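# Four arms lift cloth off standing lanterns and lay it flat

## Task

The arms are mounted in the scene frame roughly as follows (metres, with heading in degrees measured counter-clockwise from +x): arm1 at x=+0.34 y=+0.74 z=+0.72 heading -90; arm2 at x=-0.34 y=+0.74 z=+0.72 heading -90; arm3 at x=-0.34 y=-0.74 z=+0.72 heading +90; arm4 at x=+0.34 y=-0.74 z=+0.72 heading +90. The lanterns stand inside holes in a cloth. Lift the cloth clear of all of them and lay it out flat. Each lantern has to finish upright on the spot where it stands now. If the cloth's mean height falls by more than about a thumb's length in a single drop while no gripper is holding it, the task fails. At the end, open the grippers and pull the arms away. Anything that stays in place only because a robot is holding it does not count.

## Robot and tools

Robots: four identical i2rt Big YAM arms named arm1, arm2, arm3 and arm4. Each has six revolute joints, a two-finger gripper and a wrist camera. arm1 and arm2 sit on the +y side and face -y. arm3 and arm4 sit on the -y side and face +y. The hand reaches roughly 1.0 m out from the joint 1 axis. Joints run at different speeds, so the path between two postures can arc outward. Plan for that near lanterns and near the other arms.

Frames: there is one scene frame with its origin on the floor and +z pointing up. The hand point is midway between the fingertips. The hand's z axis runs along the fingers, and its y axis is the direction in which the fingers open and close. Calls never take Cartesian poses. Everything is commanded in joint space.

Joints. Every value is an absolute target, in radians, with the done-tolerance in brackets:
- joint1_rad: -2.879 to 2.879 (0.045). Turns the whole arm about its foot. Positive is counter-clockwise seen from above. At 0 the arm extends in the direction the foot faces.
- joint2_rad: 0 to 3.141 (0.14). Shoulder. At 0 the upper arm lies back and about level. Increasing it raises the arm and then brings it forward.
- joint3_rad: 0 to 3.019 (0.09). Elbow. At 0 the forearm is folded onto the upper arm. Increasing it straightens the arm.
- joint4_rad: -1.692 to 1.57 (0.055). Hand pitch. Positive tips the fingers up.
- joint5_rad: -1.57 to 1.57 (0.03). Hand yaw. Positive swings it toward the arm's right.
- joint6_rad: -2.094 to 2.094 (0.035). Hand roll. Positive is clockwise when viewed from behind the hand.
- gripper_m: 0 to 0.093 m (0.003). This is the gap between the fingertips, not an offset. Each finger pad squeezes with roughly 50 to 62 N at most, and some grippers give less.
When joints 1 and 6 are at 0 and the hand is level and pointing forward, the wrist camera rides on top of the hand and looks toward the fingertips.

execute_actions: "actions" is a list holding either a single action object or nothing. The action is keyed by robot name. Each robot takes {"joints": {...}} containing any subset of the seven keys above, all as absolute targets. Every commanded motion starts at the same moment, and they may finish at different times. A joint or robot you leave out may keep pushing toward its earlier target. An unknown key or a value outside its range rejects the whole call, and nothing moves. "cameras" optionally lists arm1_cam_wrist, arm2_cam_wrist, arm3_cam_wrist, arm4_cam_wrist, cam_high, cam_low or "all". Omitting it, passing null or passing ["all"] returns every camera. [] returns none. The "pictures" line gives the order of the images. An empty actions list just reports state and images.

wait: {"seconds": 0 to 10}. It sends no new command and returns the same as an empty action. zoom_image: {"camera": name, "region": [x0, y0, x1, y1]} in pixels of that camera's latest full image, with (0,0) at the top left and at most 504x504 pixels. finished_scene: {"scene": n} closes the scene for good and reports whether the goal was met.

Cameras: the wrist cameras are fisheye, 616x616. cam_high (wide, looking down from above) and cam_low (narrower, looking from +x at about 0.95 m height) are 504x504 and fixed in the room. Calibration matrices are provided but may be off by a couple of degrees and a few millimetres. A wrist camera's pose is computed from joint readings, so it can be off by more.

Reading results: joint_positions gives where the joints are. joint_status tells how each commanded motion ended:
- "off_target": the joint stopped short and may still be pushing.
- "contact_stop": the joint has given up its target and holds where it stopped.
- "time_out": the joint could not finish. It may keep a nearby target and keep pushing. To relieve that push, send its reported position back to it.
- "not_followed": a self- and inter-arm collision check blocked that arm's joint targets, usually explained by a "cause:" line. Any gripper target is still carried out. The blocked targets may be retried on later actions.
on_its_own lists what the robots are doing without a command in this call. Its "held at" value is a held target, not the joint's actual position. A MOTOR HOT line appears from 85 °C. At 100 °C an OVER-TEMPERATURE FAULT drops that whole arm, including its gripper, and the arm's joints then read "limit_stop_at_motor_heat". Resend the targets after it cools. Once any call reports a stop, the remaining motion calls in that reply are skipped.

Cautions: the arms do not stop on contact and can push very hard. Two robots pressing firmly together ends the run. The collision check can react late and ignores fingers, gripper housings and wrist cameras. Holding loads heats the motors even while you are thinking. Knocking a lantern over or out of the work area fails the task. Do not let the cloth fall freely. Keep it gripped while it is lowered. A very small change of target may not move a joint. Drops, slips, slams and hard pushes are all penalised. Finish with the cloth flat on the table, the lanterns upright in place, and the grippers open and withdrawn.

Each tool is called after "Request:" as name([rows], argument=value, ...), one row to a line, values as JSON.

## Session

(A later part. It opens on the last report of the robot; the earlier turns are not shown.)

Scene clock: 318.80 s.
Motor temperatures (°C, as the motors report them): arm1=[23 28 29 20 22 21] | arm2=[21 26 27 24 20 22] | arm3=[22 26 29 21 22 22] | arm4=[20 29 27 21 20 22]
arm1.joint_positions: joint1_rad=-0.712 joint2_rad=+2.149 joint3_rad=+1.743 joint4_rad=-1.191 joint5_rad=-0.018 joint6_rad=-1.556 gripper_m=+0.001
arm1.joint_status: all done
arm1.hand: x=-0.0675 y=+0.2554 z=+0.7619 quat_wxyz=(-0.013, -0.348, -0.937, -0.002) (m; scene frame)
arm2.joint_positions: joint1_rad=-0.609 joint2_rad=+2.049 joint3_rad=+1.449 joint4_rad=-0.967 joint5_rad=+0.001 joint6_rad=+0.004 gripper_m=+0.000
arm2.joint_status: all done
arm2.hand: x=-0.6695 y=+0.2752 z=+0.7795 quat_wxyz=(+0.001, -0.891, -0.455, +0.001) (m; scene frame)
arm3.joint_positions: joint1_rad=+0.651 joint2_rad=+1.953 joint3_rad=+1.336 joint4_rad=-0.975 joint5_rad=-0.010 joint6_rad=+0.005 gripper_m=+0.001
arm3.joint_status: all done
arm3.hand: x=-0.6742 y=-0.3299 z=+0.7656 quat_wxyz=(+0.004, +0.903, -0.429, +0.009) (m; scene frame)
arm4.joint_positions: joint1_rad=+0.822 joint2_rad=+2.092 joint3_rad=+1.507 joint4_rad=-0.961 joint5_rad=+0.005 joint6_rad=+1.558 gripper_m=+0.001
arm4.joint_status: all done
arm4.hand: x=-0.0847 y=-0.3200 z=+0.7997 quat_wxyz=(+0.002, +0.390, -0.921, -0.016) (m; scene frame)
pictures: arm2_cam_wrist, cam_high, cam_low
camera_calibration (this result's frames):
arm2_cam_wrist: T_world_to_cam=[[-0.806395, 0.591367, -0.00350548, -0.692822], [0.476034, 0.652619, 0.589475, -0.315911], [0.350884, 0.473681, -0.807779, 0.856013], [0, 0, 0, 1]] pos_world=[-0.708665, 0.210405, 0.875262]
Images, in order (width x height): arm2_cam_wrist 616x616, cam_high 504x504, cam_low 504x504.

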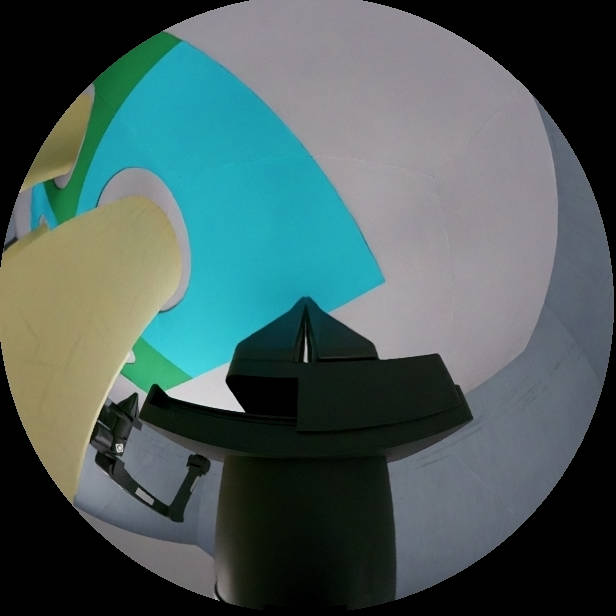

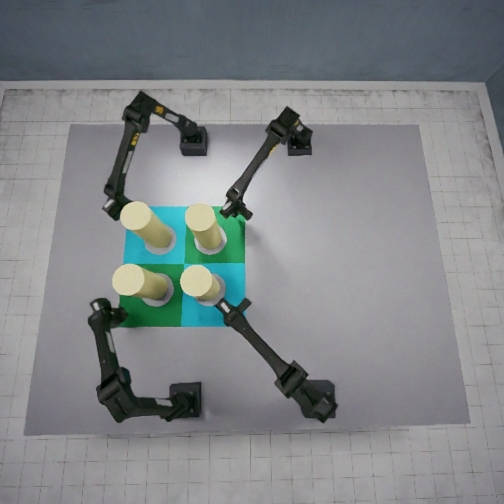

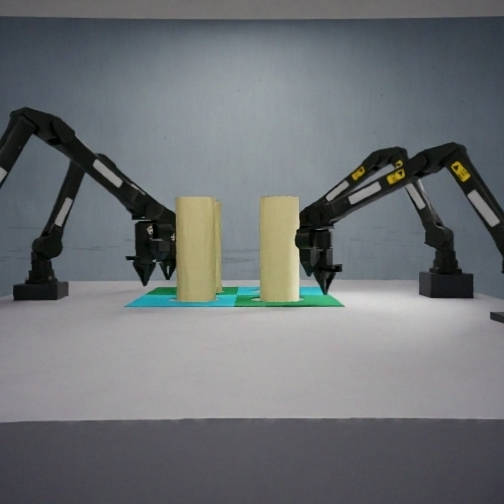

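The pinch caught nothing, because the fingers just slid over the flat cloth. I'll switch to an edge scoop. Each gripper straddles the cloth edge with its outer finger on the bare table, tilted about 6° so that finger sits lowest. Closing then pushes the edge up into a fold between the pads. First step is to hover at the new points, rolled so the grippers close across the edge.

Request:
execute_actions([
  {"arm1": {"joints": {"joint1_rad": -0.77, "joint2_rad": 2.01, "joint3_rad": 1.59, "joint4_rad": -1.05, "joint5_rad": -0.067, "joint6_rad": 0.84, "gripper_m": 0.08}}, "arm2": {"joints": {"joint1_rad": -0.673, "joint2_rad": 1.955, "joint3_rad": 1.32, "joint4_rad": -0.837, "joint5_rad": -0.061, "joint6_rad": 0.92, "gripper_m": 0.08}}, "arm3": {"joints": {"joint1_rad": 0.721, "joint2_rad": 1.845, "joint3_rad": 1.245, "joint4_rad": -0.876, "joint5_rad": 0.069, "joint6_rad": -0.80, "gripper_m": 0.08}}, "arm4": {"joints": {"joint1_rad": 0.901, "joint2_rad": 2.04, "joint3_rad": 1.39, "joint4_rad": -0.84, "joint5_rad": 0.077, "joint6_rad": -0.69, "gripper_m": 0.08}}},
], cameras=["arm1_cam_wrist", "arm2_cam_wrist", "arm3_cam_wrist", "arm4_cam_wrist"])

Scene clock: 414.30 s.
Motor temperatures (°C, as the motors report them): arm1=[23 31 34 20 22 21] | arm2=[21 27 29 24 20 22] | arm3=[22 28 32 21 22 22] | arm4=[20 30 30 21 20 22]
arm1.joint_positions: joint1_rad=-0.776 joint2_rad=+2.007 joint3_rad=+1.591 joint4_rad=-1.062 joint5_rad=-0.064 joint6_rad=+0.825 gripper_m=+0.080
arm1.joint_status: all done
arm1.hand: x=-0.0818 y=+0.2878 z=+0.7938 quat_wxyz=(-0.062, -0.998, +0.006, +0.011) (m; scene frame)
arm2.joint_positions: joint1_rad=-0.680 joint2_rad=+1.959 joint3_rad=+1.330 joint4_rad=-0.854 joint5_rad=-0.058 joint6_rad=+0.910 gripper_m=+0.080
arm2.joint_status: all done
arm2.hand: x=-0.6848 y=+0.3046 z=+0.7915 quat_wxyz=(-0.050, -0.999, +0.015, +0.005) (m; scene frame)
arm3.joint_positions: joint1_rad=+0.727 joint2_rad=+1.862 joint3_rad=+1.249 joint4_rad=-0.893 joint5_rad=+0.066 joint6_rad=-0.787 gripper_m=+0.080
arm3.joint_status: all done
arm3.hand: x=-0.6892 y=-0.3541 z=+0.7842 quat_wxyz=(-0.050, +0.999, -0.010, +0.005) (m; scene frame)
arm4.joint_positions: joint1_rad=+0.907 joint2_rad=+2.034 joint3_rad=+1.393 joint4_rad=-0.850 joint5_rad=+0.074 joint6_rad=-0.676 gripper_m=+0.080
arm4.joint_status: all done
arm4.hand: x=-0.0990 y=-0.3583 z=+0.7975 quat_wxyz=(-0.058, +0.998, -0.013, -0.009) (m; scene frame)
pictures: arm1_cam_wrist, arm2_cam_wrist, arm3_cam_wrist, arm4_cam_wrist
camera_calibration (this result's frames):
arm1_cam_wrist: T_world_to_cam=[[0.0102221, 0.991304, -0.131192, -0.177794], [0.828118, 0.0651435, 0.556755, -0.389579], [0.56046, -0.114334, -0.820251, 0.86039], [0, 0, 0, 1]] pos_world=[-0.157779, 0.299999, 0.899311]
arm2_cam_wrist: T_world_to_cam=[[0.035076, 0.993728, -0.106177, -0.187611], [0.813252, 0.0333677, 0.580954, 0.0913443], [0.580853, -0.106726, -0.806981, 1.19076], [0, 0, 0, 1]] pos_world=[-0.759359, 0.310471, 0.88793]
arm3_cam_wrist: T_world_to_cam=[[0.016913, 0.995184, 0.0965537, 0.289642], [0.807393, -0.0705545, 0.58578, 0.0803281], [0.589771, 0.0680495, -0.804698, 1.18665], [0, 0, 0, 1]] pos_world=[-0.769608, -0.363331, 0.879877]
arm4_cam_wrist: T_world_to_cam=[[0.0201581, 0.993036, 0.116075, 0.263714], [0.816326, -0.0833779, 0.571542, -0.402369], [0.57724, 0.0832337, -0.812321, 0.855391], [0, 0, 0, 1]] pos_world=[-0.170618, -0.366623, 0.894213]
Images, in order (width x height): arm1_cam_wrist 616x616, arm2_cam_wrist 616x616, arm3_cam_wrist 616x616, arm4_cam_wrist 616x616.

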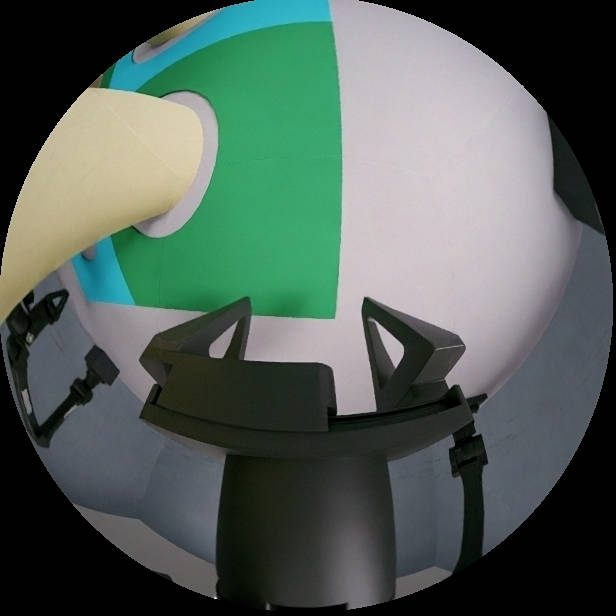

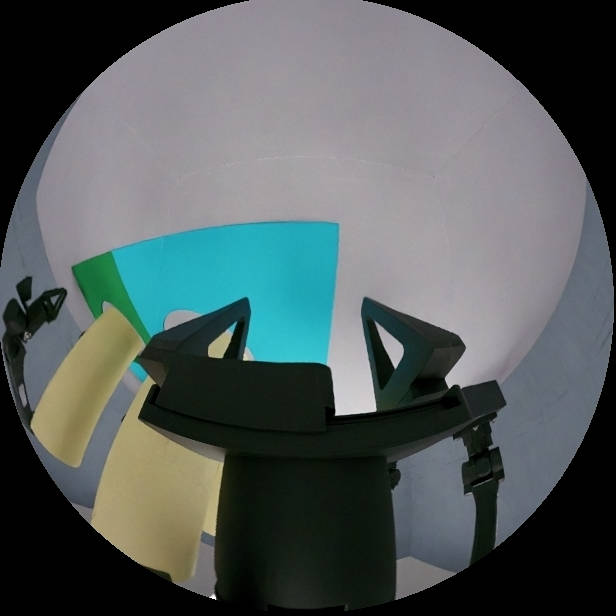

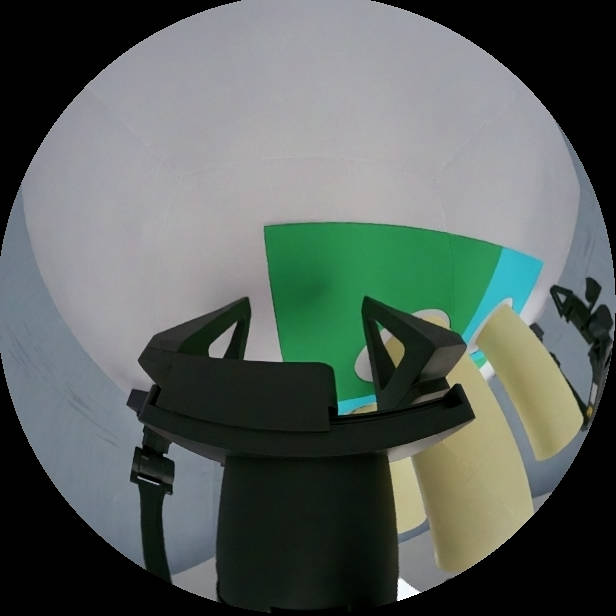

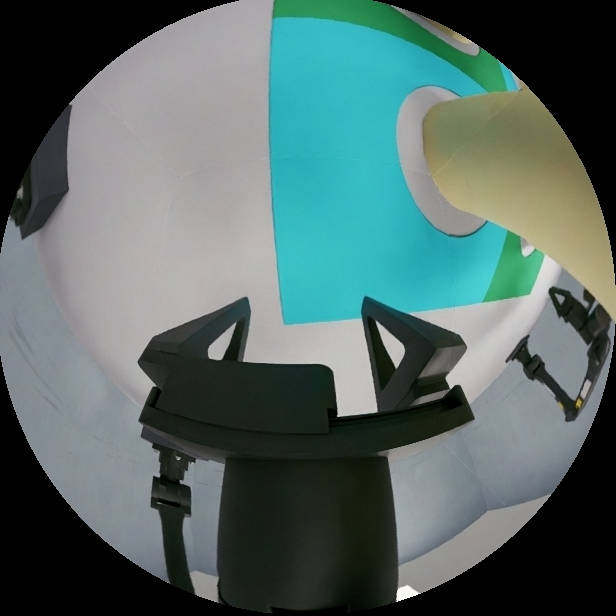

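Positions and tilt look right: each outer fingertip is about 2 cm outside the edge and each hand centre about 2 cm inside it. Pressing down now.

Request:
execute_actions([
  {"arm1": {"joints": {"joint2_rad": 2.1025, "joint3_rad": 1.532, "joint4_rad": -0.899}}, "arm2": {"joints": {"joint2_rad": 2.077, "joint3_rad": 1.291, "joint4_rad": -0.687}}, "arm3": {"joints": {"joint2_rad": 1.953, "joint3_rad": 1.206, "joint4_rad": -0.73}}, "arm4": {"joints": {"joint2_rad": 2.172, "joint3_rad": 1.37, "joint4_rad": -0.688}}},
], cameras=["arm1_cam_wrist", "arm3_cam_wrist"])

Scene clock: 433.40 s.
Motor temperatures (°C, as the motors report them): arm1=[23 30 31 20 22 21] | arm2=[21 27 28 24 20 22] | arm3=[22 28 30 21 22 22] | arm4=[20 30 29 21 20 22]
arm1.joint_positions: joint1_rad=-0.773 joint2_rad=+2.082 joint3_rad=+1.542 joint4_rad=-0.911 joint5_rad=-0.064 joint6_rad=+0.827 gripper_m=+0.080
arm1.joint_status: all done
arm1.hand: x=-0.0860 y=+0.2801 z=+0.7350 quat_wxyz=(-0.072, -0.997, +0.005, +0.020) (m; scene frame)
arm2.joint_positions: joint1_rad=-0.678 joint2_rad=+2.061 joint3_rad=+1.307 joint4_rad=-0.701 joint5_rad=-0.058 joint6_rad=+0.911 gripper_m=+0.080
arm2.joint_status: all done
arm2.hand: x=-0.6890 y=+0.2977 z=+0.7329 quat_wxyz=(-0.061, -0.998, +0.014, +0.013) (m; scene frame)
arm3.joint_positions: joint1_rad=+0.726 joint2_rad=+1.947 joint3_rad=+1.210 joint4_rad=-0.745 joint5_rad=+0.067 joint6_rad=-0.789 gripper_m=+0.080
arm3.joint_status: all done
arm3.hand: x=-0.6915 y=-0.3495 z=+0.7318 quat_wxyz=(-0.059, +0.998, -0.010, -0.003) (m; scene frame)
arm4.joint_positions: joint1_rad=+0.905 joint2_rad=+2.135 joint3_rad=+1.385 joint4_rad=-0.696 joint5_rad=+0.074 joint6_rad=-0.678 gripper_m=+0.080
arm4.joint_status: all done
arm4.hand: x=-0.1094 y=-0.3480 z=+0.7417 quat_wxyz=(-0.072, +0.997, -0.013, -0.026) (m; scene frame)
pictures: arm1_cam_wrist, arm3_cam_wrist
camera_calibration (this result's frames):
arm1_cam_wrist: T_world_to_cam=[[0.00703045, 0.988535, -0.150828, -0.162862], [0.837864, 0.0765078, 0.540491, -0.343292], [0.545834, -0.130173, -0.82772, 0.822346], [0, 0, 0, 1]] pos_world=[-0.160088, 0.294307, 0.841654]
arm3_cam_wrist: T_world_to_cam=[[0.0184142, 0.993304, 0.114056, 0.277784], [0.816935, -0.0807156, 0.571054, 0.127118], [0.576436, 0.0826606, -0.812951, 1.14743], [0, 0, 0, 1]] pos_world=[-0.77038, -0.360511, 0.828528]
Images, in order (width x height): arm1_cam_wrist 616x616, arm3_cam_wrist 616x616.

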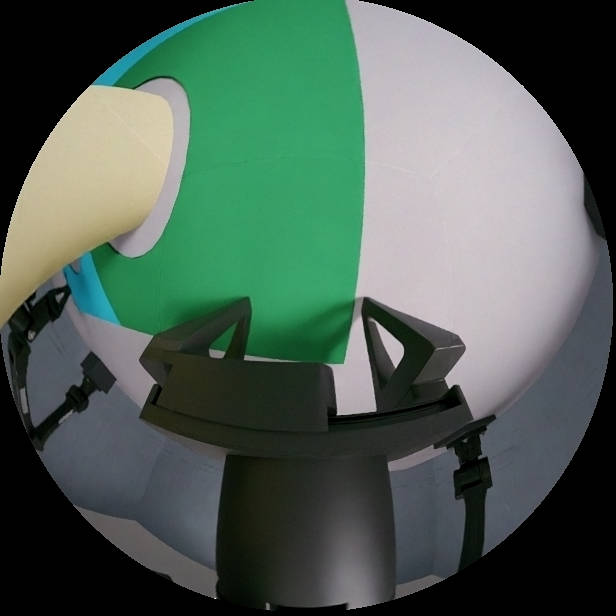

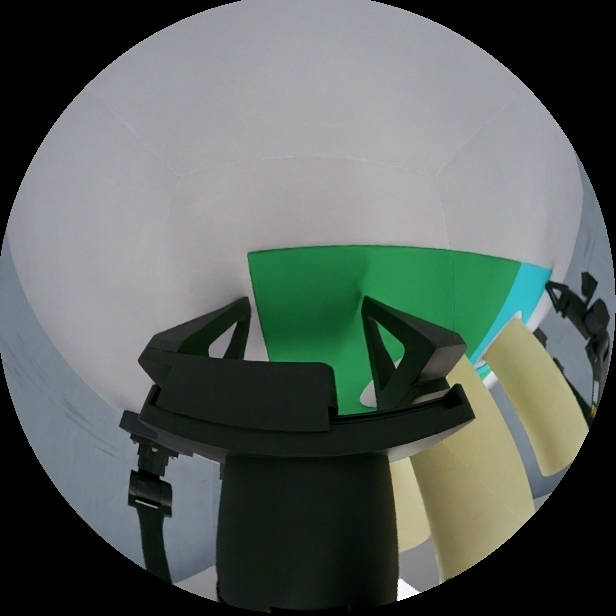

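Request:
zoom_image(camera="arm1_cam_wrist", region=[200, 230, 440, 400])

Request:
zoom_image(camera="arm3_cam_wrist", region=[180, 230, 420, 400])

Region (200, 230, 440, 400) of arm1_cam_wrist's 616x616 image, scaled by 2.100, with more detail than that image has; it fills the top 357 rows of this view, and the rest is white.

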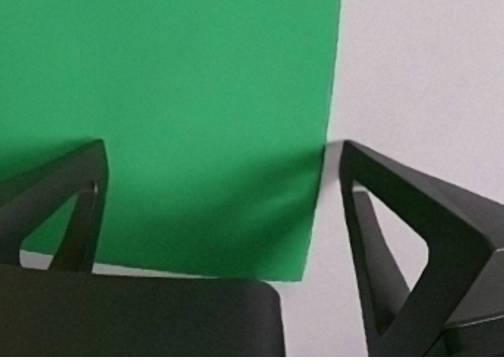

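Region (180, 230, 420, 400) of arm3_cam_wrist's 616x616 image, scaled by 2.100, with more detail than that image has; it fills the top 357 rows of this view, and the rest is white.

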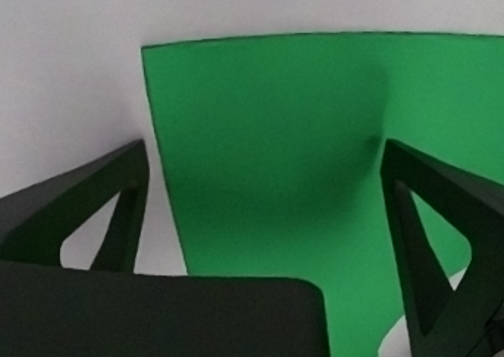

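Both outer fingertips sit just outside the cloth edge. Closing now.

Request:
execute_actions([
  {"arm1": {"joints": {"gripper_m": 0.0}}, "arm2": {"joints": {"gripper_m": 0.0}}, "arm3": {"joints": {"gripper_m": 0.0}}, "arm4": {"joints": {"gripper_m": 0.0}}},
], cameras=["arm1_cam_wrist", "arm2_cam_wrist", "arm3_cam_wrist", "arm4_cam_wrist"])

Scene clock: 439.47 s.
Motor temperatures (°C, as the motors report them): arm1=[23 30 31 20 22 21] | arm2=[21 27 28 24 20 22] | arm3=[22 28 30 21 22 22] | arm4=[20 30 28 21 20 22]
arm1.joint_positions: joint1_rad=-0.772 joint2_rad=+2.084 joint3_rad=+1.536 joint4_rad=-0.902 joint5_rad=-0.069 joint6_rad=+0.827 gripper_m=+0.003
arm1.joint_status: gripper_m off_target (ended at +0.003, target +0.000)
arm1.hand: x=-0.0843 y=+0.2792 z=+0.7320 quat_wxyz=(-0.075, -0.997, +0.004, +0.019) (m; scene frame)
arm2.joint_positions: joint1_rad=-0.676 joint2_rad=+2.063 joint3_rad=+1.301 joint4_rad=-0.695 joint5_rad=-0.064 joint6_rad=+0.911 gripper_m=+0.003
arm2.joint_status: all done
arm2.hand: x=-0.6862 y=+0.2976 z=+0.7302 quat_wxyz=(-0.063, -0.998, +0.013, +0.010) (m; scene frame)
arm3.joint_positions: joint1_rad=+0.722 joint2_rad=+1.947 joint3_rad=+1.209 joint4_rad=-0.741 joint5_rad=+0.072 joint6_rad=-0.789 gripper_m=+0.003
arm3.joint_status: gripper_m off_target (ended at +0.003, target +0.000)
arm3.hand: x=-0.6898 y=-0.3474 z=+0.7316 quat_wxyz=(-0.062, +0.998, -0.012, -0.002) (m; scene frame)
arm4.joint_positions: joint1_rad=+0.903 joint2_rad=+2.138 joint3_rad=+1.380 joint4_rad=-0.685 joint5_rad=+0.085 joint6_rad=-0.678 gripper_m=+0.003
arm4.joint_status: all done
arm4.hand: x=-0.1067 y=-0.3458 z=+0.7389 quat_wxyz=(-0.077, +0.997, -0.015, -0.024) (m; scene frame)
pictures: arm1_cam_wrist, arm2_cam_wrist, arm3_cam_wrist, arm4_cam_wrist
camera_calibration (this result's frames):
arm1_cam_wrist: T_world_to_cam=[[0.00525221, 0.987823, -0.155495, -0.158963], [0.836186, 0.0809407, 0.54244, -0.345811], [0.548421, -0.132872, -0.825578, 0.818148], [0, 0, 0, 1]] pos_world=[-0.158692, 0.293726, 0.838309]
arm2_cam_wrist: T_world_to_cam=[[0.0299943, 0.990957, -0.130785, -0.171779], [0.819814, 0.0504668, 0.570402, 0.135427], [0.571844, -0.124328, -0.810886, 1.14333], [0, 0, 0, 1]] pos_world=[-0.759678, 0.305539, 0.827395]
arm3_cam_wrist: T_world_to_cam=[[0.0220687, 0.992534, 0.119958, 0.273543], [0.815631, -0.0872616, 0.571954, 0.122166], [0.578151, 0.0852188, -0.811467, 1.14712], [0, 0, 0, 1]] pos_world=[-0.768889, -0.358596, 0.828165]
arm4_cam_wrist: T_world_to_cam=[[0.0273249, 0.98778, 0.153442, 0.229658], [0.83208, -0.107543, 0.54413, -0.347883], [0.553983, 0.112808, -0.82485, 0.828203], [0, 0, 0, 1]] pos_world=[-0.175619, -0.357692, 0.837198]
Images, in order (width x height): arm1_cam_wrist 616x616, arm2_cam_wrist 616x616, arm3_cam_wrist 616x616, arm4_cam_wrist 616x616.

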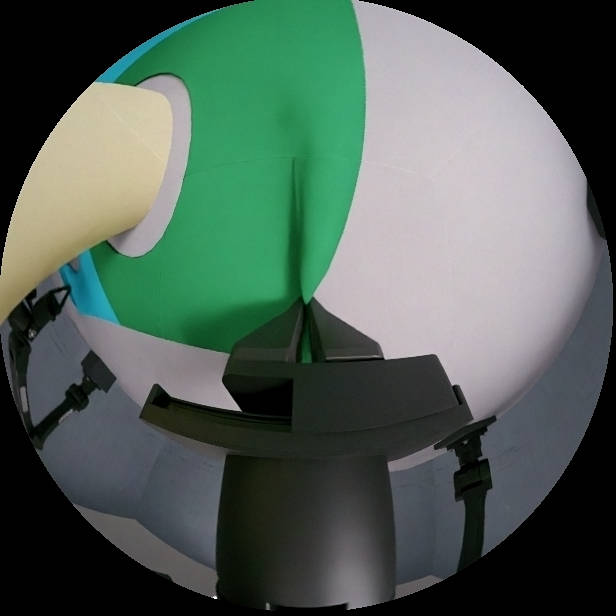

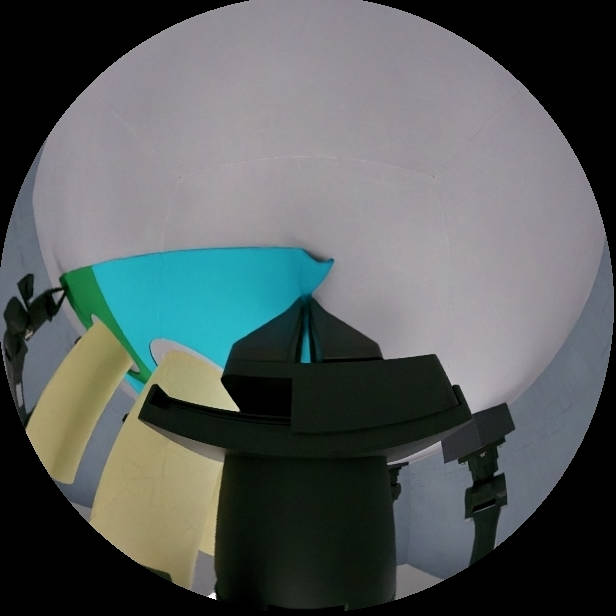

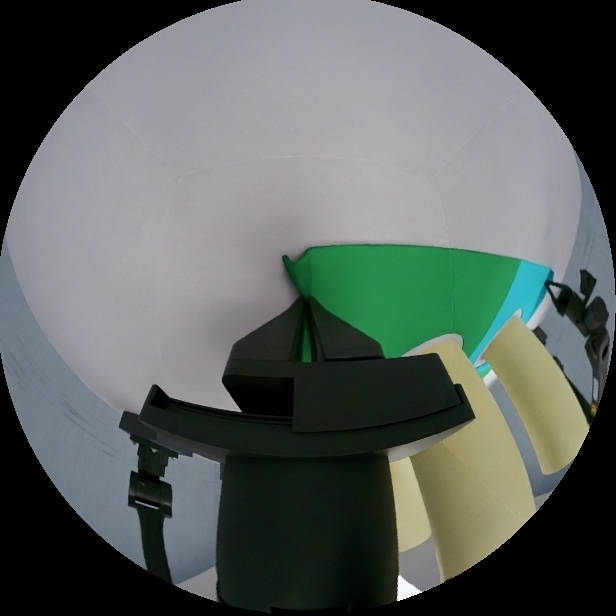

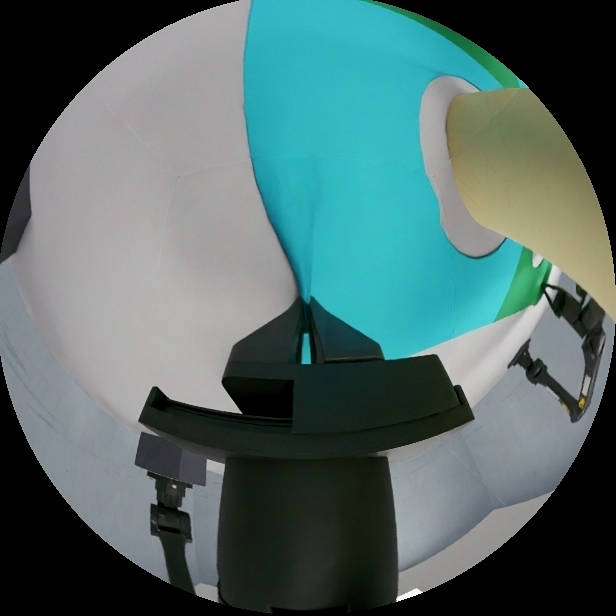

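All four grippers stopped at 3 mm with a fold of cloth between the pads, so the edge scoop worked. For the lift I refitted the arm model, which now matches the reported hand positions to about ±3 mm. I'll raise the cloth in steps using only joints 2 and 3, which lets the hand pitch drift so the arms can reach the height they need. First step is to z ≈ 0.80.

Request:
execute_actions([
  {"arm1": {"joints": {"joint2_rad": 1.94, "joint3_rad": 1.508}}, "arm2": {"joints": {"joint2_rad": 1.89, "joint3_rad": 1.251}}, "arm3": {"joints": {"joint2_rad": 1.771, "joint3_rad": 1.168}}, "arm4": {"joints": {"joint2_rad": 1.99, "joint3_rad": 1.333}}},
], cameras=["cam_low", "cam_high"])

Scene clock: 560.63 s.
Motor temperatures (°C, as the motors report them): arm1=[23 30 30 20 22 21] | arm2=[21 27 27 24 20 22] | arm3=[22 28 29 21 22 22] | arm4=[20 30 27 21 20 22]
arm1.joint_positions: joint1_rad=-0.766 joint2_rad=+1.934 joint3_rad=+1.509 joint4_rad=-0.897 joint5_rad=-0.070 joint6_rad=+0.827 gripper_m=+0.003
arm1.joint_status: all done
arm1.hand: x=-0.0850 y=+0.2739 z=+0.8126 quat_wxyz=(-0.121, -0.991, +0.000, +0.061) (m; scene frame)
arm2.joint_positions: joint1_rad=-0.668 joint2_rad=+1.883 joint3_rad=+1.258 joint4_rad=-0.689 joint5_rad=-0.068 joint6_rad=+0.911 gripper_m=+0.003
arm2.joint_status: all done
arm2.hand: x=-0.6883 y=+0.2861 z=+0.8150 quat_wxyz=(-0.120, -0.991, +0.006, +0.053) (m; scene frame)
arm3.joint_positions: joint1_rad=+0.714 joint2_rad=+1.771 joint3_rad=+1.167 joint4_rad=-0.733 joint5_rad=+0.075 joint6_rad=-0.789 gripper_m=+0.003
arm3.joint_status: all done
arm3.hand: x=-0.6912 y=-0.3406 z=+0.8083 quat_wxyz=(-0.114, +0.992, -0.018, -0.051) (m; scene frame)
arm4.joint_positions: joint1_rad=+0.902 joint2_rad=+1.975 joint3_rad=+1.337 joint4_rad=-0.681 joint5_rad=+0.082 joint6_rad=-0.678 gripper_m=+0.003
arm4.joint_status: all done
arm4.hand: x=-0.1143 y=-0.3400 z=+0.8184 quat_wxyz=(-0.115, +0.991, -0.018, -0.072) (m; scene frame)
pictures: cam_high, cam_low
Images, in order (width x height): cam_high 504x504, cam_low 504x504.

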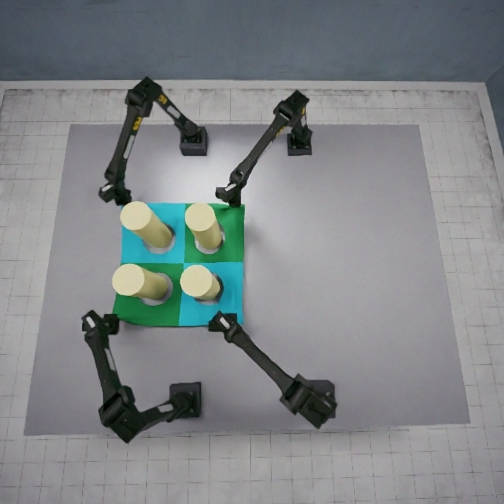

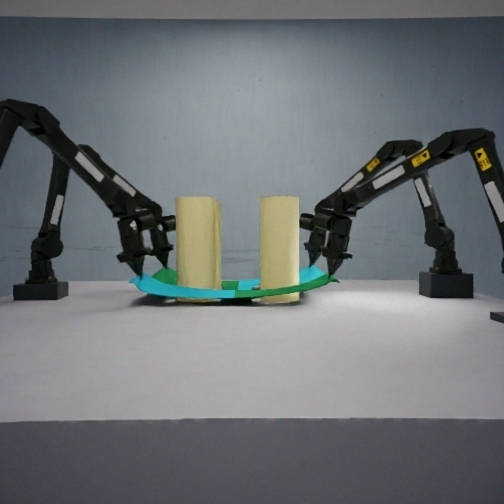

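Request:
zoom_image(camera="cam_low", region=[100, 180, 380, 320])

Region (100, 180, 380, 320) of cam_low's 504x504 image, scaled by 1.800, with more detail than that image has.

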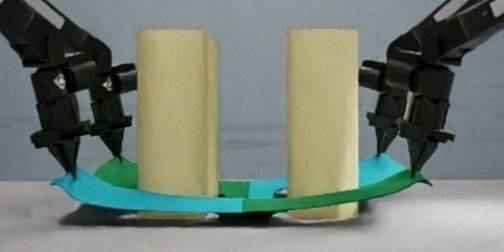

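The grips are holding and the lanterns are still upright. This next lift step uses almost only joint 2, so the path is clean. I'm going to z ≈ 0.95 and pulling the hands slightly outward to tighten the cloth.

Request:
execute_actions([
  {"arm1": {"joints": {"joint2_rad": 1.697, "joint3_rad": 1.491}}, "arm2": {"joints": {"joint2_rad": 1.586, "joint3_rad": 1.192}}, "arm3": {"joints": {"joint2_rad": 1.461, "joint3_rad": 1.129}}, "arm4": {"joints": {"joint2_rad": 1.69, "joint3_rad": 1.257}}},
], cameras=["cam_low", "cam_high"])

Scene clock: 579.73 s.
Motor temperatures (°C, as the motors report them): arm1=[23 30 31 20 22 21] | arm2=[21 27 27 24 20 22] | arm3=[22 28 30 21 22 22] | arm4=[20 30 28 21 20 22]
arm1.joint_positions: joint1_rad=-0.766 joint2_rad=+1.702 joint3_rad=+1.484 joint4_rad=-0.897 joint5_rad=-0.072 joint6_rad=+0.827 gripper_m=+0.003
arm1.joint_status: all done
arm1.hand: x=-0.0782 y=+0.2816 z=+0.9416 quat_wxyz=(-0.196, -0.972, -0.004, +0.130) (m; scene frame)
arm2.joint_positions: joint1_rad=-0.664 joint2_rad=+1.588 joint3_rad=+1.190 joint4_rad=-0.689 joint5_rad=-0.070 joint6_rad=+0.911 gripper_m=+0.003
arm2.joint_status: all done
arm2.hand: x=-0.6786 y=+0.2938 z=+0.9482 quat_wxyz=(-0.207, -0.971, +0.000, +0.121) (m; scene frame)
arm3.joint_positions: joint1_rad=+0.712 joint2_rad=+1.456 joint3_rad=+1.120 joint4_rad=-0.733 joint5_rad=+0.077 joint6_rad=-0.789 gripper_m=+0.003
arm3.joint_status: all done
arm3.hand: x=-0.6840 y=-0.3483 z=+0.9493 quat_wxyz=(-0.209, +0.967, -0.024, -0.142) (m; scene frame)
arm4.joint_positions: joint1_rad=+0.902 joint2_rad=+1.686 joint3_rad=+1.255 joint4_rad=-0.680 joint5_rad=+0.082 joint6_rad=-0.678 gripper_m=+0.003
arm4.joint_status: all done
arm4.hand: x=-0.1042 y=-0.3492 z=+0.9508 quat_wxyz=(-0.179, +0.972, -0.021, -0.151) (m; scene frame)
pictures: cam_high, cam_low
Images, in order (width x height): cam_high 504x504, cam_low 504x504.

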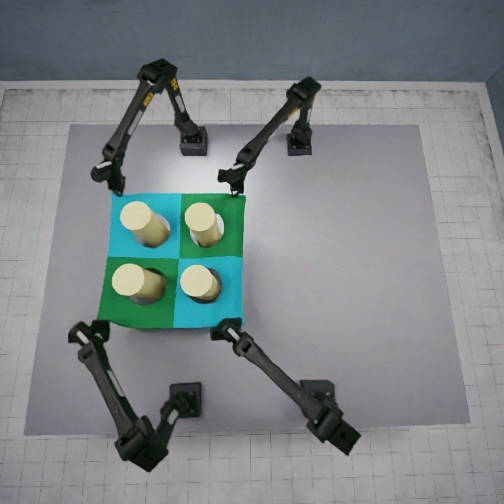

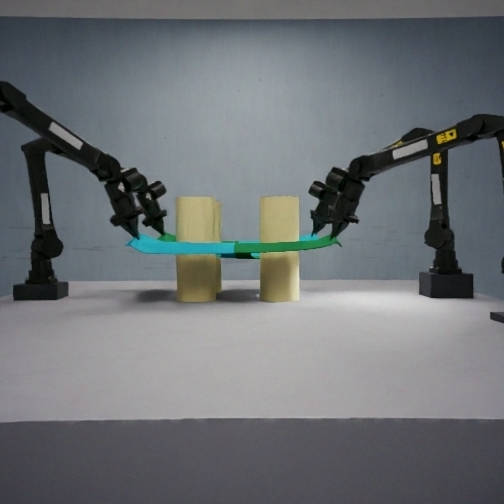

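The cloth is nearly flat at z ≈ 0.95 and the lanterns haven't moved. Continuing upward in 8 cm steps.

Request:
execute_actions([
  {"arm1": {"joints": {"joint2_rad": 1.596, "joint3_rad": 1.57}}, "arm2": {"joints": {"joint2_rad": 1.454, "joint3_rad": 1.249}}, "arm3": {"joints": {"joint2_rad": 1.334, "joint3_rad": 1.199}}, "arm4": {"joints": {"joint2_rad": 1.554, "joint3_rad": 1.305}}},
], cameras=["cam_low"])

Scene clock: 589.50 s.
Motor temperatures (°C, as the motors report them): arm1=[23 30 32 20 22 21] | arm2=[21 27 28 24 20 22] | arm3=[22 28 31 21 22 22] | arm4=[20 30 29 21 20 22]
arm1.joint_positions: joint1_rad=-0.766 joint2_rad=+1.598 joint3_rad=+1.527 joint4_rad=-0.897 joint5_rad=-0.072 joint6_rad=+0.827 gripper_m=+0.003
arm1.joint_status: all done
arm1.hand: x=-0.0781 y=+0.2824 z=+1.0254 quat_wxyz=(-0.247, -0.952, -0.006, +0.179) (m; scene frame)
arm2.joint_positions: joint1_rad=-0.664 joint2_rad=+1.448 joint3_rad=+1.196 joint4_rad=-0.689 joint5_rad=-0.070 joint6_rad=+0.911 gripper_m=+0.003
arm2.joint_status: all done
arm2.hand: x=-0.6755 y=+0.2976 z=+1.0269 quat_wxyz=(-0.262, -0.951, -0.003, +0.165) (m; scene frame)
arm3.joint_positions: joint1_rad=+0.712 joint2_rad=+1.335 joint3_rad=+1.152 joint4_rad=-0.733 joint5_rad=+0.077 joint6_rad=-0.789 gripper_m=+0.003
arm3.joint_status: all done
arm3.hand: x=-0.6845 y=-0.3490 z=+1.0260 quat_wxyz=(-0.261, +0.946, -0.026, -0.193) (m; scene frame)
arm4.joint_positions: joint1_rad=+0.902 joint2_rad=+1.546 joint3_rad=+1.278 joint4_rad=-0.680 joint5_rad=+0.082 joint6_rad=-0.678 gripper_m=+0.003
arm4.joint_status: all done
arm4.hand: x=-0.1062 y=-0.3479 z=+1.0414 quat_wxyz=(-0.228, +0.950, -0.024, -0.212) (m; scene frame)
pictures: cam_low
Images, in order (width x height): cam_low 504x504.

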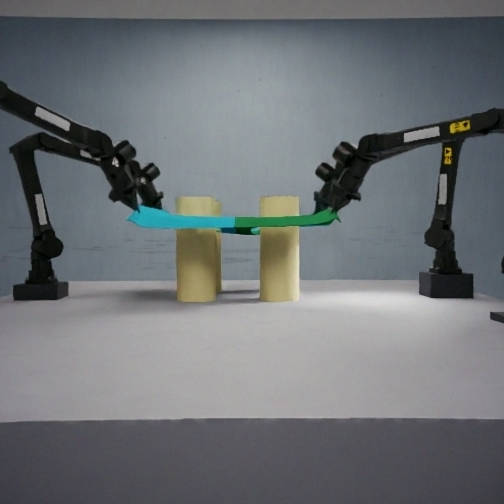

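Request:
execute_actions([
  {"arm1": {"joints": {"joint2_rad": 1.528, "joint3_rad": 1.652}}, "arm2": {"joints": {"joint2_rad": 1.358, "joint3_rad": 1.312}}, "arm3": {"joints": {"joint2_rad": 1.248, "joint3_rad": 1.276}}, "arm4": {"joints": {"joint2_rad": 1.455, "joint3_rad": 1.342}}},
], cameras=["cam_low"])

Scene clock: 594.07 s.
Motor temperatures (°C, as the motors report them): arm1=[23 30 33 20 22 21] | arm2=[21 27 30 24 20 22] | arm3=[22 28 32 21 22 22] | arm4=[20 30 30 21 20 22]
arm1.joint_positions: joint1_rad=-0.766 joint2_rad=+1.536 joint3_rad=+1.600 joint4_rad=-0.897 joint5_rad=-0.072 joint6_rad=+0.827 gripper_m=+0.003
arm1.joint_status: all done
arm1.hand: x=-0.0796 y=+0.2813 z=+1.1014 quat_wxyz=(-0.293, -0.930, -0.009, +0.223) (m; scene frame)
arm2.joint_positions: joint1_rad=-0.664 joint2_rad=+1.353 joint3_rad=+1.254 joint4_rad=-0.689 joint5_rad=-0.070 joint6_rad=+0.911 gripper_m=+0.003
arm2.joint_status: all done
arm2.hand: x=-0.6769 y=+0.2956 z=+1.1089 quat_wxyz=(-0.318, -0.925, -0.006, +0.210) (m; scene frame)
arm3.joint_positions: joint1_rad=+0.712 joint2_rad=+1.248 joint3_rad=+1.223 joint4_rad=-0.733 joint5_rad=+0.077 joint6_rad=-0.789 gripper_m=+0.003
arm3.joint_status: all done
arm3.hand: x=-0.6863 y=-0.3485 z=+1.1088 quat_wxyz=(-0.313, +0.917, -0.028, -0.245) (m; scene frame)
arm4.joint_positions: joint1_rad=+0.902 joint2_rad=+1.448 joint3_rad=+1.307 joint4_rad=-0.680 joint5_rad=+0.082 joint6_rad=-0.678 gripper_m=+0.003
arm4.joint_status: all done
arm4.hand: x=-0.1033 y=-0.3507 z=+1.1124 quat_wxyz=(-0.266, +0.928, -0.026, -0.259) (m; scene frame)
pictures: cam_low
Images, in order (width x height): cam_low 504x504.

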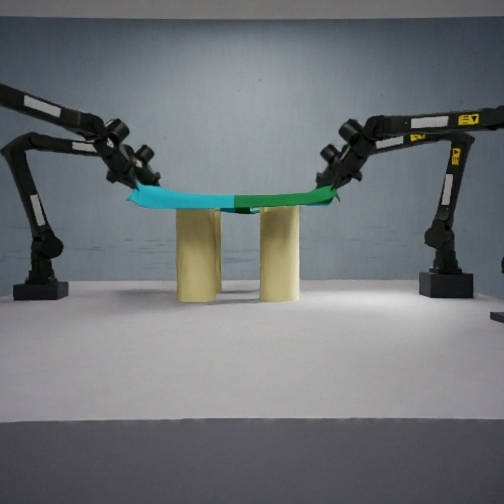

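Request:
execute_actions(actions=[], cameras=["cam_high", "cam_low"])

Scene clock: 608.73 s.
Motor temperatures (°C, as the motors report them): arm1=[23 30 36 20 22 21] | arm2=[21 26 33 24 20 22] | arm3=[22 27 36 21 22 22] | arm4=[20 29 32 21 20 22]
arm1.joint_positions: joint1_rad=-0.766 joint2_rad=+1.536 joint3_rad=+1.600 joint4_rad=-0.897 joint5_rad=-0.072 joint6_rad=+0.827 gripper_m=+0.003
arm1.joint_status: all done
arm1.hand: x=-0.0796 y=+0.2813 z=+1.1014 quat_wxyz=(-0.293, -0.930, -0.009, +0.223) (m; scene frame)
arm2.joint_positions: joint1_rad=-0.664 joint2_rad=+1.353 joint3_rad=+1.254 joint4_rad=-0.689 joint5_rad=-0.070 joint6_rad=+0.911 gripper_m=+0.003
arm2.joint_status: all done
arm2.hand: x=-0.6769 y=+0.2956 z=+1.1089 quat_wxyz=(-0.318, -0.925, -0.006, +0.210) (m; scene frame)
arm3.joint_positions: joint1_rad=+0.712 joint2_rad=+1.248 joint3_rad=+1.223 joint4_rad=-0.733 joint5_rad=+0.077 joint6_rad=-0.789 gripper_m=+0.003
arm3.joint_status: all done
arm3.hand: x=-0.6863 y=-0.3485 z=+1.1088 quat_wxyz=(-0.313, +0.917, -0.028, -0.245) (m; scene frame)
arm4.joint_positions: joint1_rad=+0.902 joint2_rad=+1.448 joint3_rad=+1.307 joint4_rad=-0.680 joint5_rad=+0.082 joint6_rad=-0.678 gripper_m=+0.003
arm4.joint_status: all done
arm4.hand: x=-0.1033 y=-0.3507 z=+1.1124 quat_wxyz=(-0.266, +0.928, -0.026, -0.259) (m; scene frame)
pictures: cam_high, cam_low
Images, in order (width x height): cam_high 504x504, cam_low 504x504.

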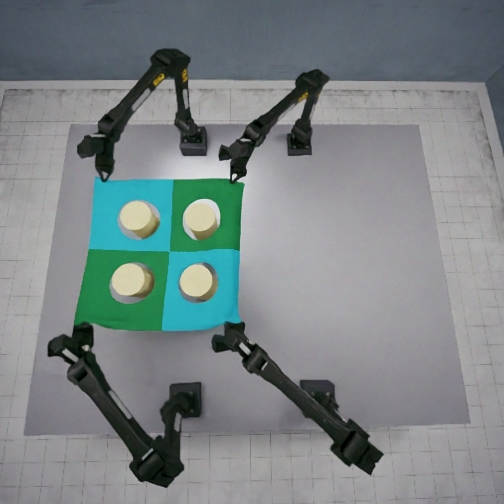

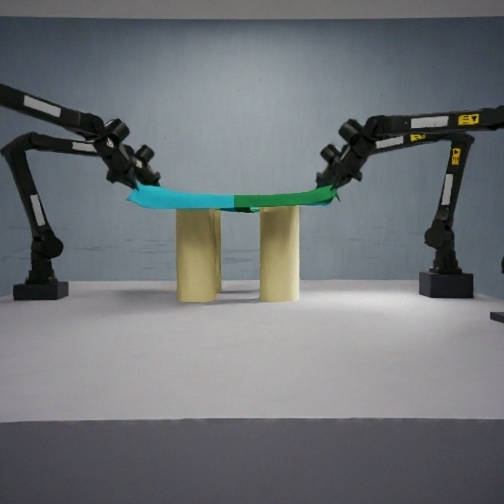

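Request:
execute_actions([
  {"arm1": {"joints": {"joint2_rad": 1.488, "joint3_rad": 1.752}}, "arm2": {"joints": {"joint2_rad": 1.296, "joint3_rad": 1.392}}, "arm3": {"joints": {"joint2_rad": 1.197, "joint3_rad": 1.370}}, "arm4": {"joints": {"joint2_rad": 1.381, "joint3_rad": 1.412}}},
], cameras=["cam_high", "cam_low"])

Scene clock: 611.93 s.
Motor temperatures (°C, as the motors report them): arm1=[23 30 37 20 22 21] | arm2=[21 26 33 24 20 22] | arm3=[22 27 37 21 22 22] | arm4=[20 29 33 21 20 22]
arm1.joint_positions: joint1_rad=-0.766 joint2_rad=+1.501 joint3_rad=+1.696 joint4_rad=-0.897 joint5_rad=-0.072 joint6_rad=+0.827 gripper_m=+0.003
arm1.joint_status: all done
arm1.hand: x=-0.0808 y=+0.2807 z=+1.1760 quat_wxyz=(-0.337, -0.904, -0.011, +0.264) (m; scene frame)
arm2.joint_positions: joint1_rad=-0.664 joint2_rad=+1.293 joint3_rad=+1.329 joint4_rad=-0.689 joint5_rad=-0.070 joint6_rad=+0.911 gripper_m=+0.003
arm2.joint_status: all done
arm2.hand: x=-0.6773 y=+0.2949 z=+1.1835 quat_wxyz=(-0.365, -0.897, -0.008, +0.249) (m; scene frame)
arm3.joint_positions: joint1_rad=+0.712 joint2_rad=+1.201 joint3_rad=+1.314 joint4_rad=-0.733 joint5_rad=+0.077 joint6_rad=-0.789 gripper_m=+0.003
arm3.joint_status: all done
arm3.hand: x=-0.6878 y=-0.3481 z=+1.1839 quat_wxyz=(-0.357, +0.888, -0.029, -0.289) (m; scene frame)
arm4.joint_positions: joint1_rad=+0.902 joint2_rad=+1.377 joint3_rad=+1.373 joint4_rad=-0.680 joint5_rad=+0.081 joint6_rad=-0.678 gripper_m=+0.003
arm4.joint_status: all done
arm4.hand: x=-0.1029 y=-0.3518 z=+1.1895 quat_wxyz=(-0.304, +0.901, -0.028, -0.308) (m; scene frame)
pictures: cam_high, cam_low
Images, in order (width x height): cam_high 504x504, cam_low 504x504.

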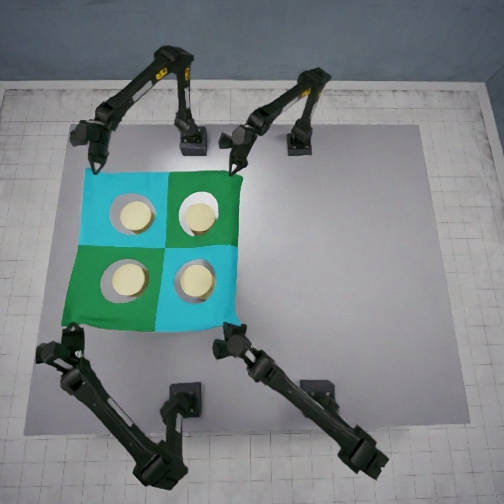

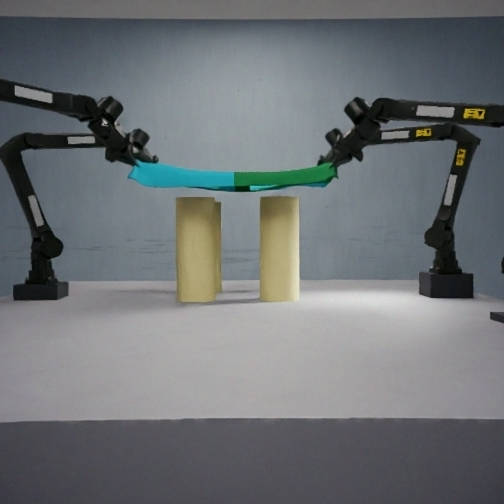

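Request:
execute_actions([
  {"arm1": {"joints": {"joint2_rad": 1.487, "joint3_rad": 1.917}}, "arm2": {"joints": {"joint2_rad": 1.264, "joint3_rad": 1.510}}, "arm3": {"joints": {"joint2_rad": 1.180, "joint3_rad": 1.502}}, "arm4": {"joints": {"joint2_rad": 1.353, "joint3_rad": 1.523}}},
], cameras=["cam_high", "cam_low"])

Scene clock: 732.90 s.
Motor temperatures (°C, as the motors report them): arm1=[23 29 43 20 22 21] | arm2=[21 25 39 24 21 22] | arm3=[22 26 46 21 23 22] | arm4=[20 28 38 21 20 22]
arm1.joint_positions: joint1_rad=-0.766 joint2_rad=+1.498 joint3_rad=+1.866 joint4_rad=-0.897 joint5_rad=-0.070 joint6_rad=+0.827 gripper_m=+0.003
arm1.joint_status: all done
arm1.hand: x=-0.0838 y=+0.2785 z=+1.2747 quat_wxyz=(-0.392, -0.863, -0.013, +0.318) (m; scene frame)
arm2.joint_positions: joint1_rad=-0.664 joint2_rad=+1.261 joint3_rad=+1.448 joint4_rad=-0.689 joint5_rad=-0.070 joint6_rad=+0.911 gripper_m=+0.003
arm2.joint_status: all done
arm2.hand: x=-0.6785 y=+0.2933 z=+1.2702 quat_wxyz=(-0.416, -0.861, -0.011, +0.291) (m; scene frame)
arm3.joint_positions: joint1_rad=+0.712 joint2_rad=+1.185 joint3_rad=+1.451 joint4_rad=-0.733 joint5_rad=+0.077 joint6_rad=-0.789 gripper_m=+0.003
arm3.joint_status: all done
arm3.hand: x=-0.6901 y=-0.3470 z=+1.2721 quat_wxyz=(-0.404, +0.850, -0.031, -0.336) (m; scene frame)
arm4.joint_positions: joint1_rad=+0.902 joint2_rad=+1.351 joint3_rad=+1.478 joint4_rad=-0.682 joint5_rad=+0.081 joint6_rad=-0.678 gripper_m=+0.003
arm4.joint_status: all done
arm4.hand: x=-0.1069 y=-0.3489 z=+1.2648 quat_wxyz=(-0.340, +0.871, -0.030, -0.353) (m; scene frame)
pictures: cam_high, cam_low
Images, in order (width x height): cam_high 504x504, cam_low 504x504.

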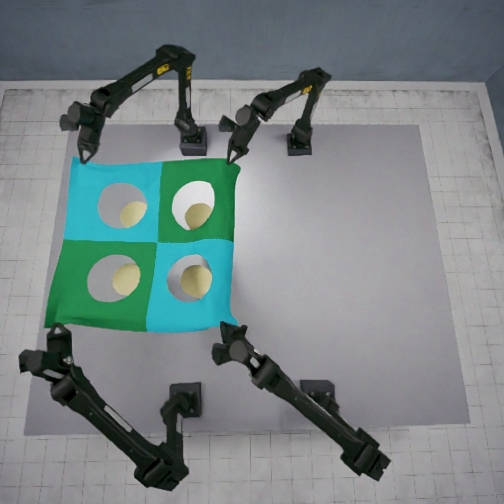

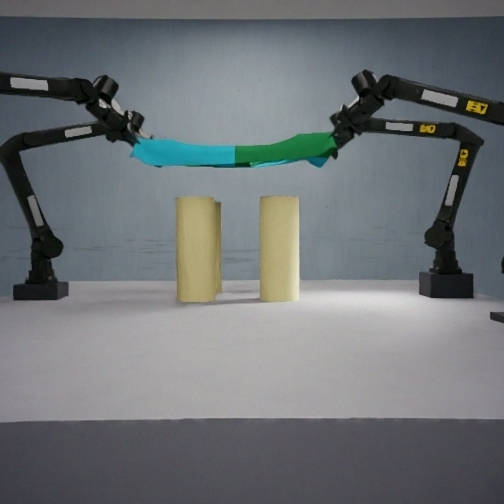

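Request:
execute_actions([
  {"arm1": {"joints": {"joint1_rad": -0.665, "joint2_rad": 1.377, "joint3_rad": 1.746, "joint6_rad": 0.918}}, "arm2": {"joints": {"joint1_rad": -0.5395, "joint2_rad": 1.168, "joint3_rad": 1.365, "joint6_rad": 1.026}}, "arm3": {"joints": {"joint1_rad": 0.587, "joint2_rad": 1.069, "joint3_rad": 1.357, "joint6_rad": -0.904}}, "arm4": {"joints": {"joint1_rad": 0.805, "joint2_rad": 1.223, "joint3_rad": 1.367, "joint6_rad": -0.765}}},
], cameras=["cam_high", "cam_low"])

Scene clock: 792.10 s.
Motor temperatures (°C, as the motors report them): arm1=[23 28 43 20 22 21] | arm2=[21 25 41 24 21 22] | arm3=[22 26 47 21 23 22] | arm4=[20 28 40 21 20 22]
arm1.joint_positions: joint1_rad=-0.660 joint2_rad=+1.389 joint3_rad=+1.744 joint4_rad=-0.897 joint5_rad=-0.067 joint6_rad=+0.904 gripper_m=+0.003
arm1.joint_status: all done
arm1.hand: x=-0.0073 y=+0.2700 z=+1.2687 quat_wxyz=(-0.413, -0.866, -0.025, +0.279) (m; scene frame)
arm2.joint_positions: joint1_rad=-0.526 joint2_rad=+1.165 joint3_rad=+1.374 joint4_rad=-0.689 joint5_rad=-0.067 joint6_rad=+1.015 gripper_m=+0.003
arm2.joint_status: all done
arm2.hand: x=-0.5960 y=+0.2810 z=+1.2769 quat_wxyz=(-0.456, -0.855, -0.025, +0.245) (m; scene frame)
arm3.joint_positions: joint1_rad=+0.574 joint2_rad=+1.072 joint3_rad=+1.358 joint4_rad=-0.733 joint5_rad=+0.075 joint6_rad=-0.890 gripper_m=+0.003
arm3.joint_status: all done
arm3.hand: x=-0.6084 y=-0.3371 z=+1.2732 quat_wxyz=(-0.448, +0.844, -0.046, -0.292) (m; scene frame)
arm4.joint_positions: joint1_rad=+0.802 joint2_rad=+1.218 joint3_rad=+1.370 joint4_rad=-0.684 joint5_rad=+0.078 joint6_rad=-0.751 gripper_m=+0.003
arm4.joint_status: all done
arm4.hand: x=-0.0314 y=-0.3424 z=+1.2738 quat_wxyz=(-0.375, +0.865, -0.041, -0.331) (m; scene frame)
pictures: cam_high, cam_low
Images, in order (width x height): cam_high 504x504, cam_low 504x504.

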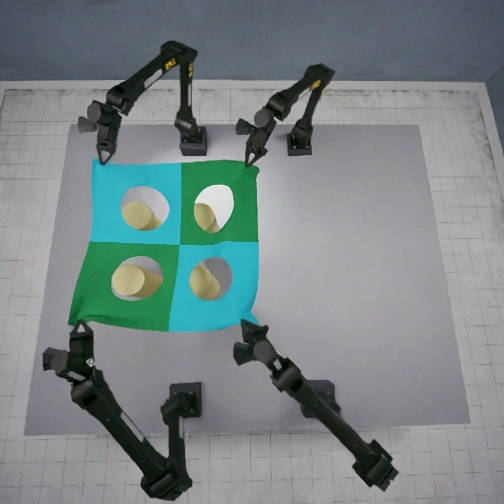

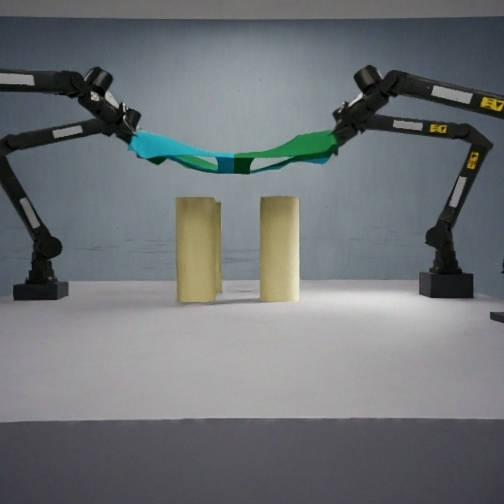

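Request:
execute_actions([
  {"arm1": {"joints": {"joint1_rad": -0.5467, "joint2_rad": 1.2485, "joint3_rad": 1.626, "joint6_rad": 1.064}}, "arm2": {"joints": {"joint1_rad": -0.4027, "joint2_rad": 1.0598, "joint3_rad": 1.269, "joint6_rad": 1.196}}, "arm3": {"joints": {"joint1_rad": 0.4433, "joint2_rad": 0.9449, "joint3_rad": 1.263, "joint6_rad": -1.083}}, "arm4": {"joints": {"joint1_rad": 0.6874, "joint2_rad": 1.066, "joint3_rad": 1.234, "joint6_rad": -0.910}}},
], cameras=["cam_high", "cam_low"])

Scene clock: 815.80 s.
Motor temperatures (°C, as the motors report them): arm1=[23 28 40 20 22 21] | arm2=[21 24 37 24 21 22] | arm3=[22 25 43 21 23 22] | arm4=[20 27 37 21 20 22]
arm1.joint_positions: joint1_rad=-0.542 joint2_rad=+1.255 joint3_rad=+1.619 joint4_rad=-0.897 joint5_rad=-0.067 joint6_rad=+1.050 gripper_m=+0.003
arm1.joint_status: all done
arm1.hand: x=+0.0772 y=+0.2771 z=+1.2695 quat_wxyz=(-0.449, -0.864, -0.014, +0.225) (m; scene frame)
arm2.joint_positions: joint1_rad=-0.389 joint2_rad=+1.061 joint3_rad=+1.271 joint4_rad=-0.689 joint5_rad=-0.066 joint6_rad=+1.185 gripper_m=+0.003
arm2.joint_status: all done
arm2.hand: x=-0.5163 y=+0.2850 z=+1.2662 quat_wxyz=(-0.488, -0.855, -0.010, +0.173) (m; scene frame)
arm3.joint_positions: joint1_rad=+0.431 joint2_rad=+0.946 joint3_rad=+1.255 joint4_rad=-0.733 joint5_rad=+0.074 joint6_rad=-1.069 gripper_m=+0.003
arm3.joint_status: all done
arm3.hand: x=-0.5272 y=-0.3429 z=+1.2691 quat_wxyz=(-0.497, +0.838, -0.031, -0.222) (m; scene frame)
arm4.joint_positions: joint1_rad=+0.685 joint2_rad=+1.063 joint3_rad=+1.230 joint4_rad=-0.686 joint5_rad=+0.078 joint6_rad=-0.896 gripper_m=+0.003
arm4.joint_status: all done
arm4.hand: x=+0.0525 y=-0.3475 z=+1.2667 quat_wxyz=(-0.419, +0.862, -0.030, -0.283) (m; scene frame)
pictures: cam_high, cam_low
Images, in order (width x height): cam_high 504x504, cam_low 504x504.

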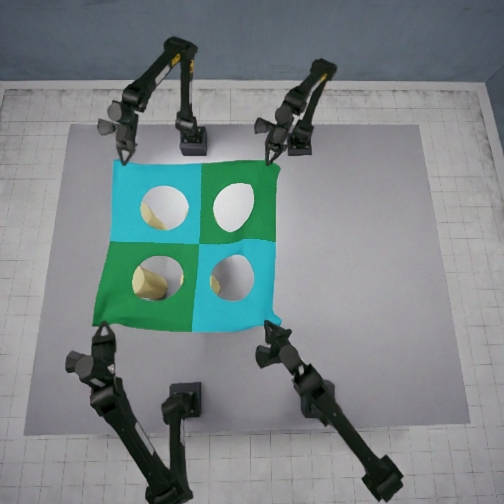

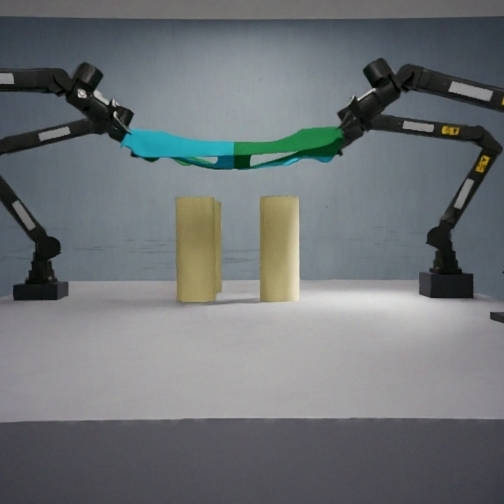

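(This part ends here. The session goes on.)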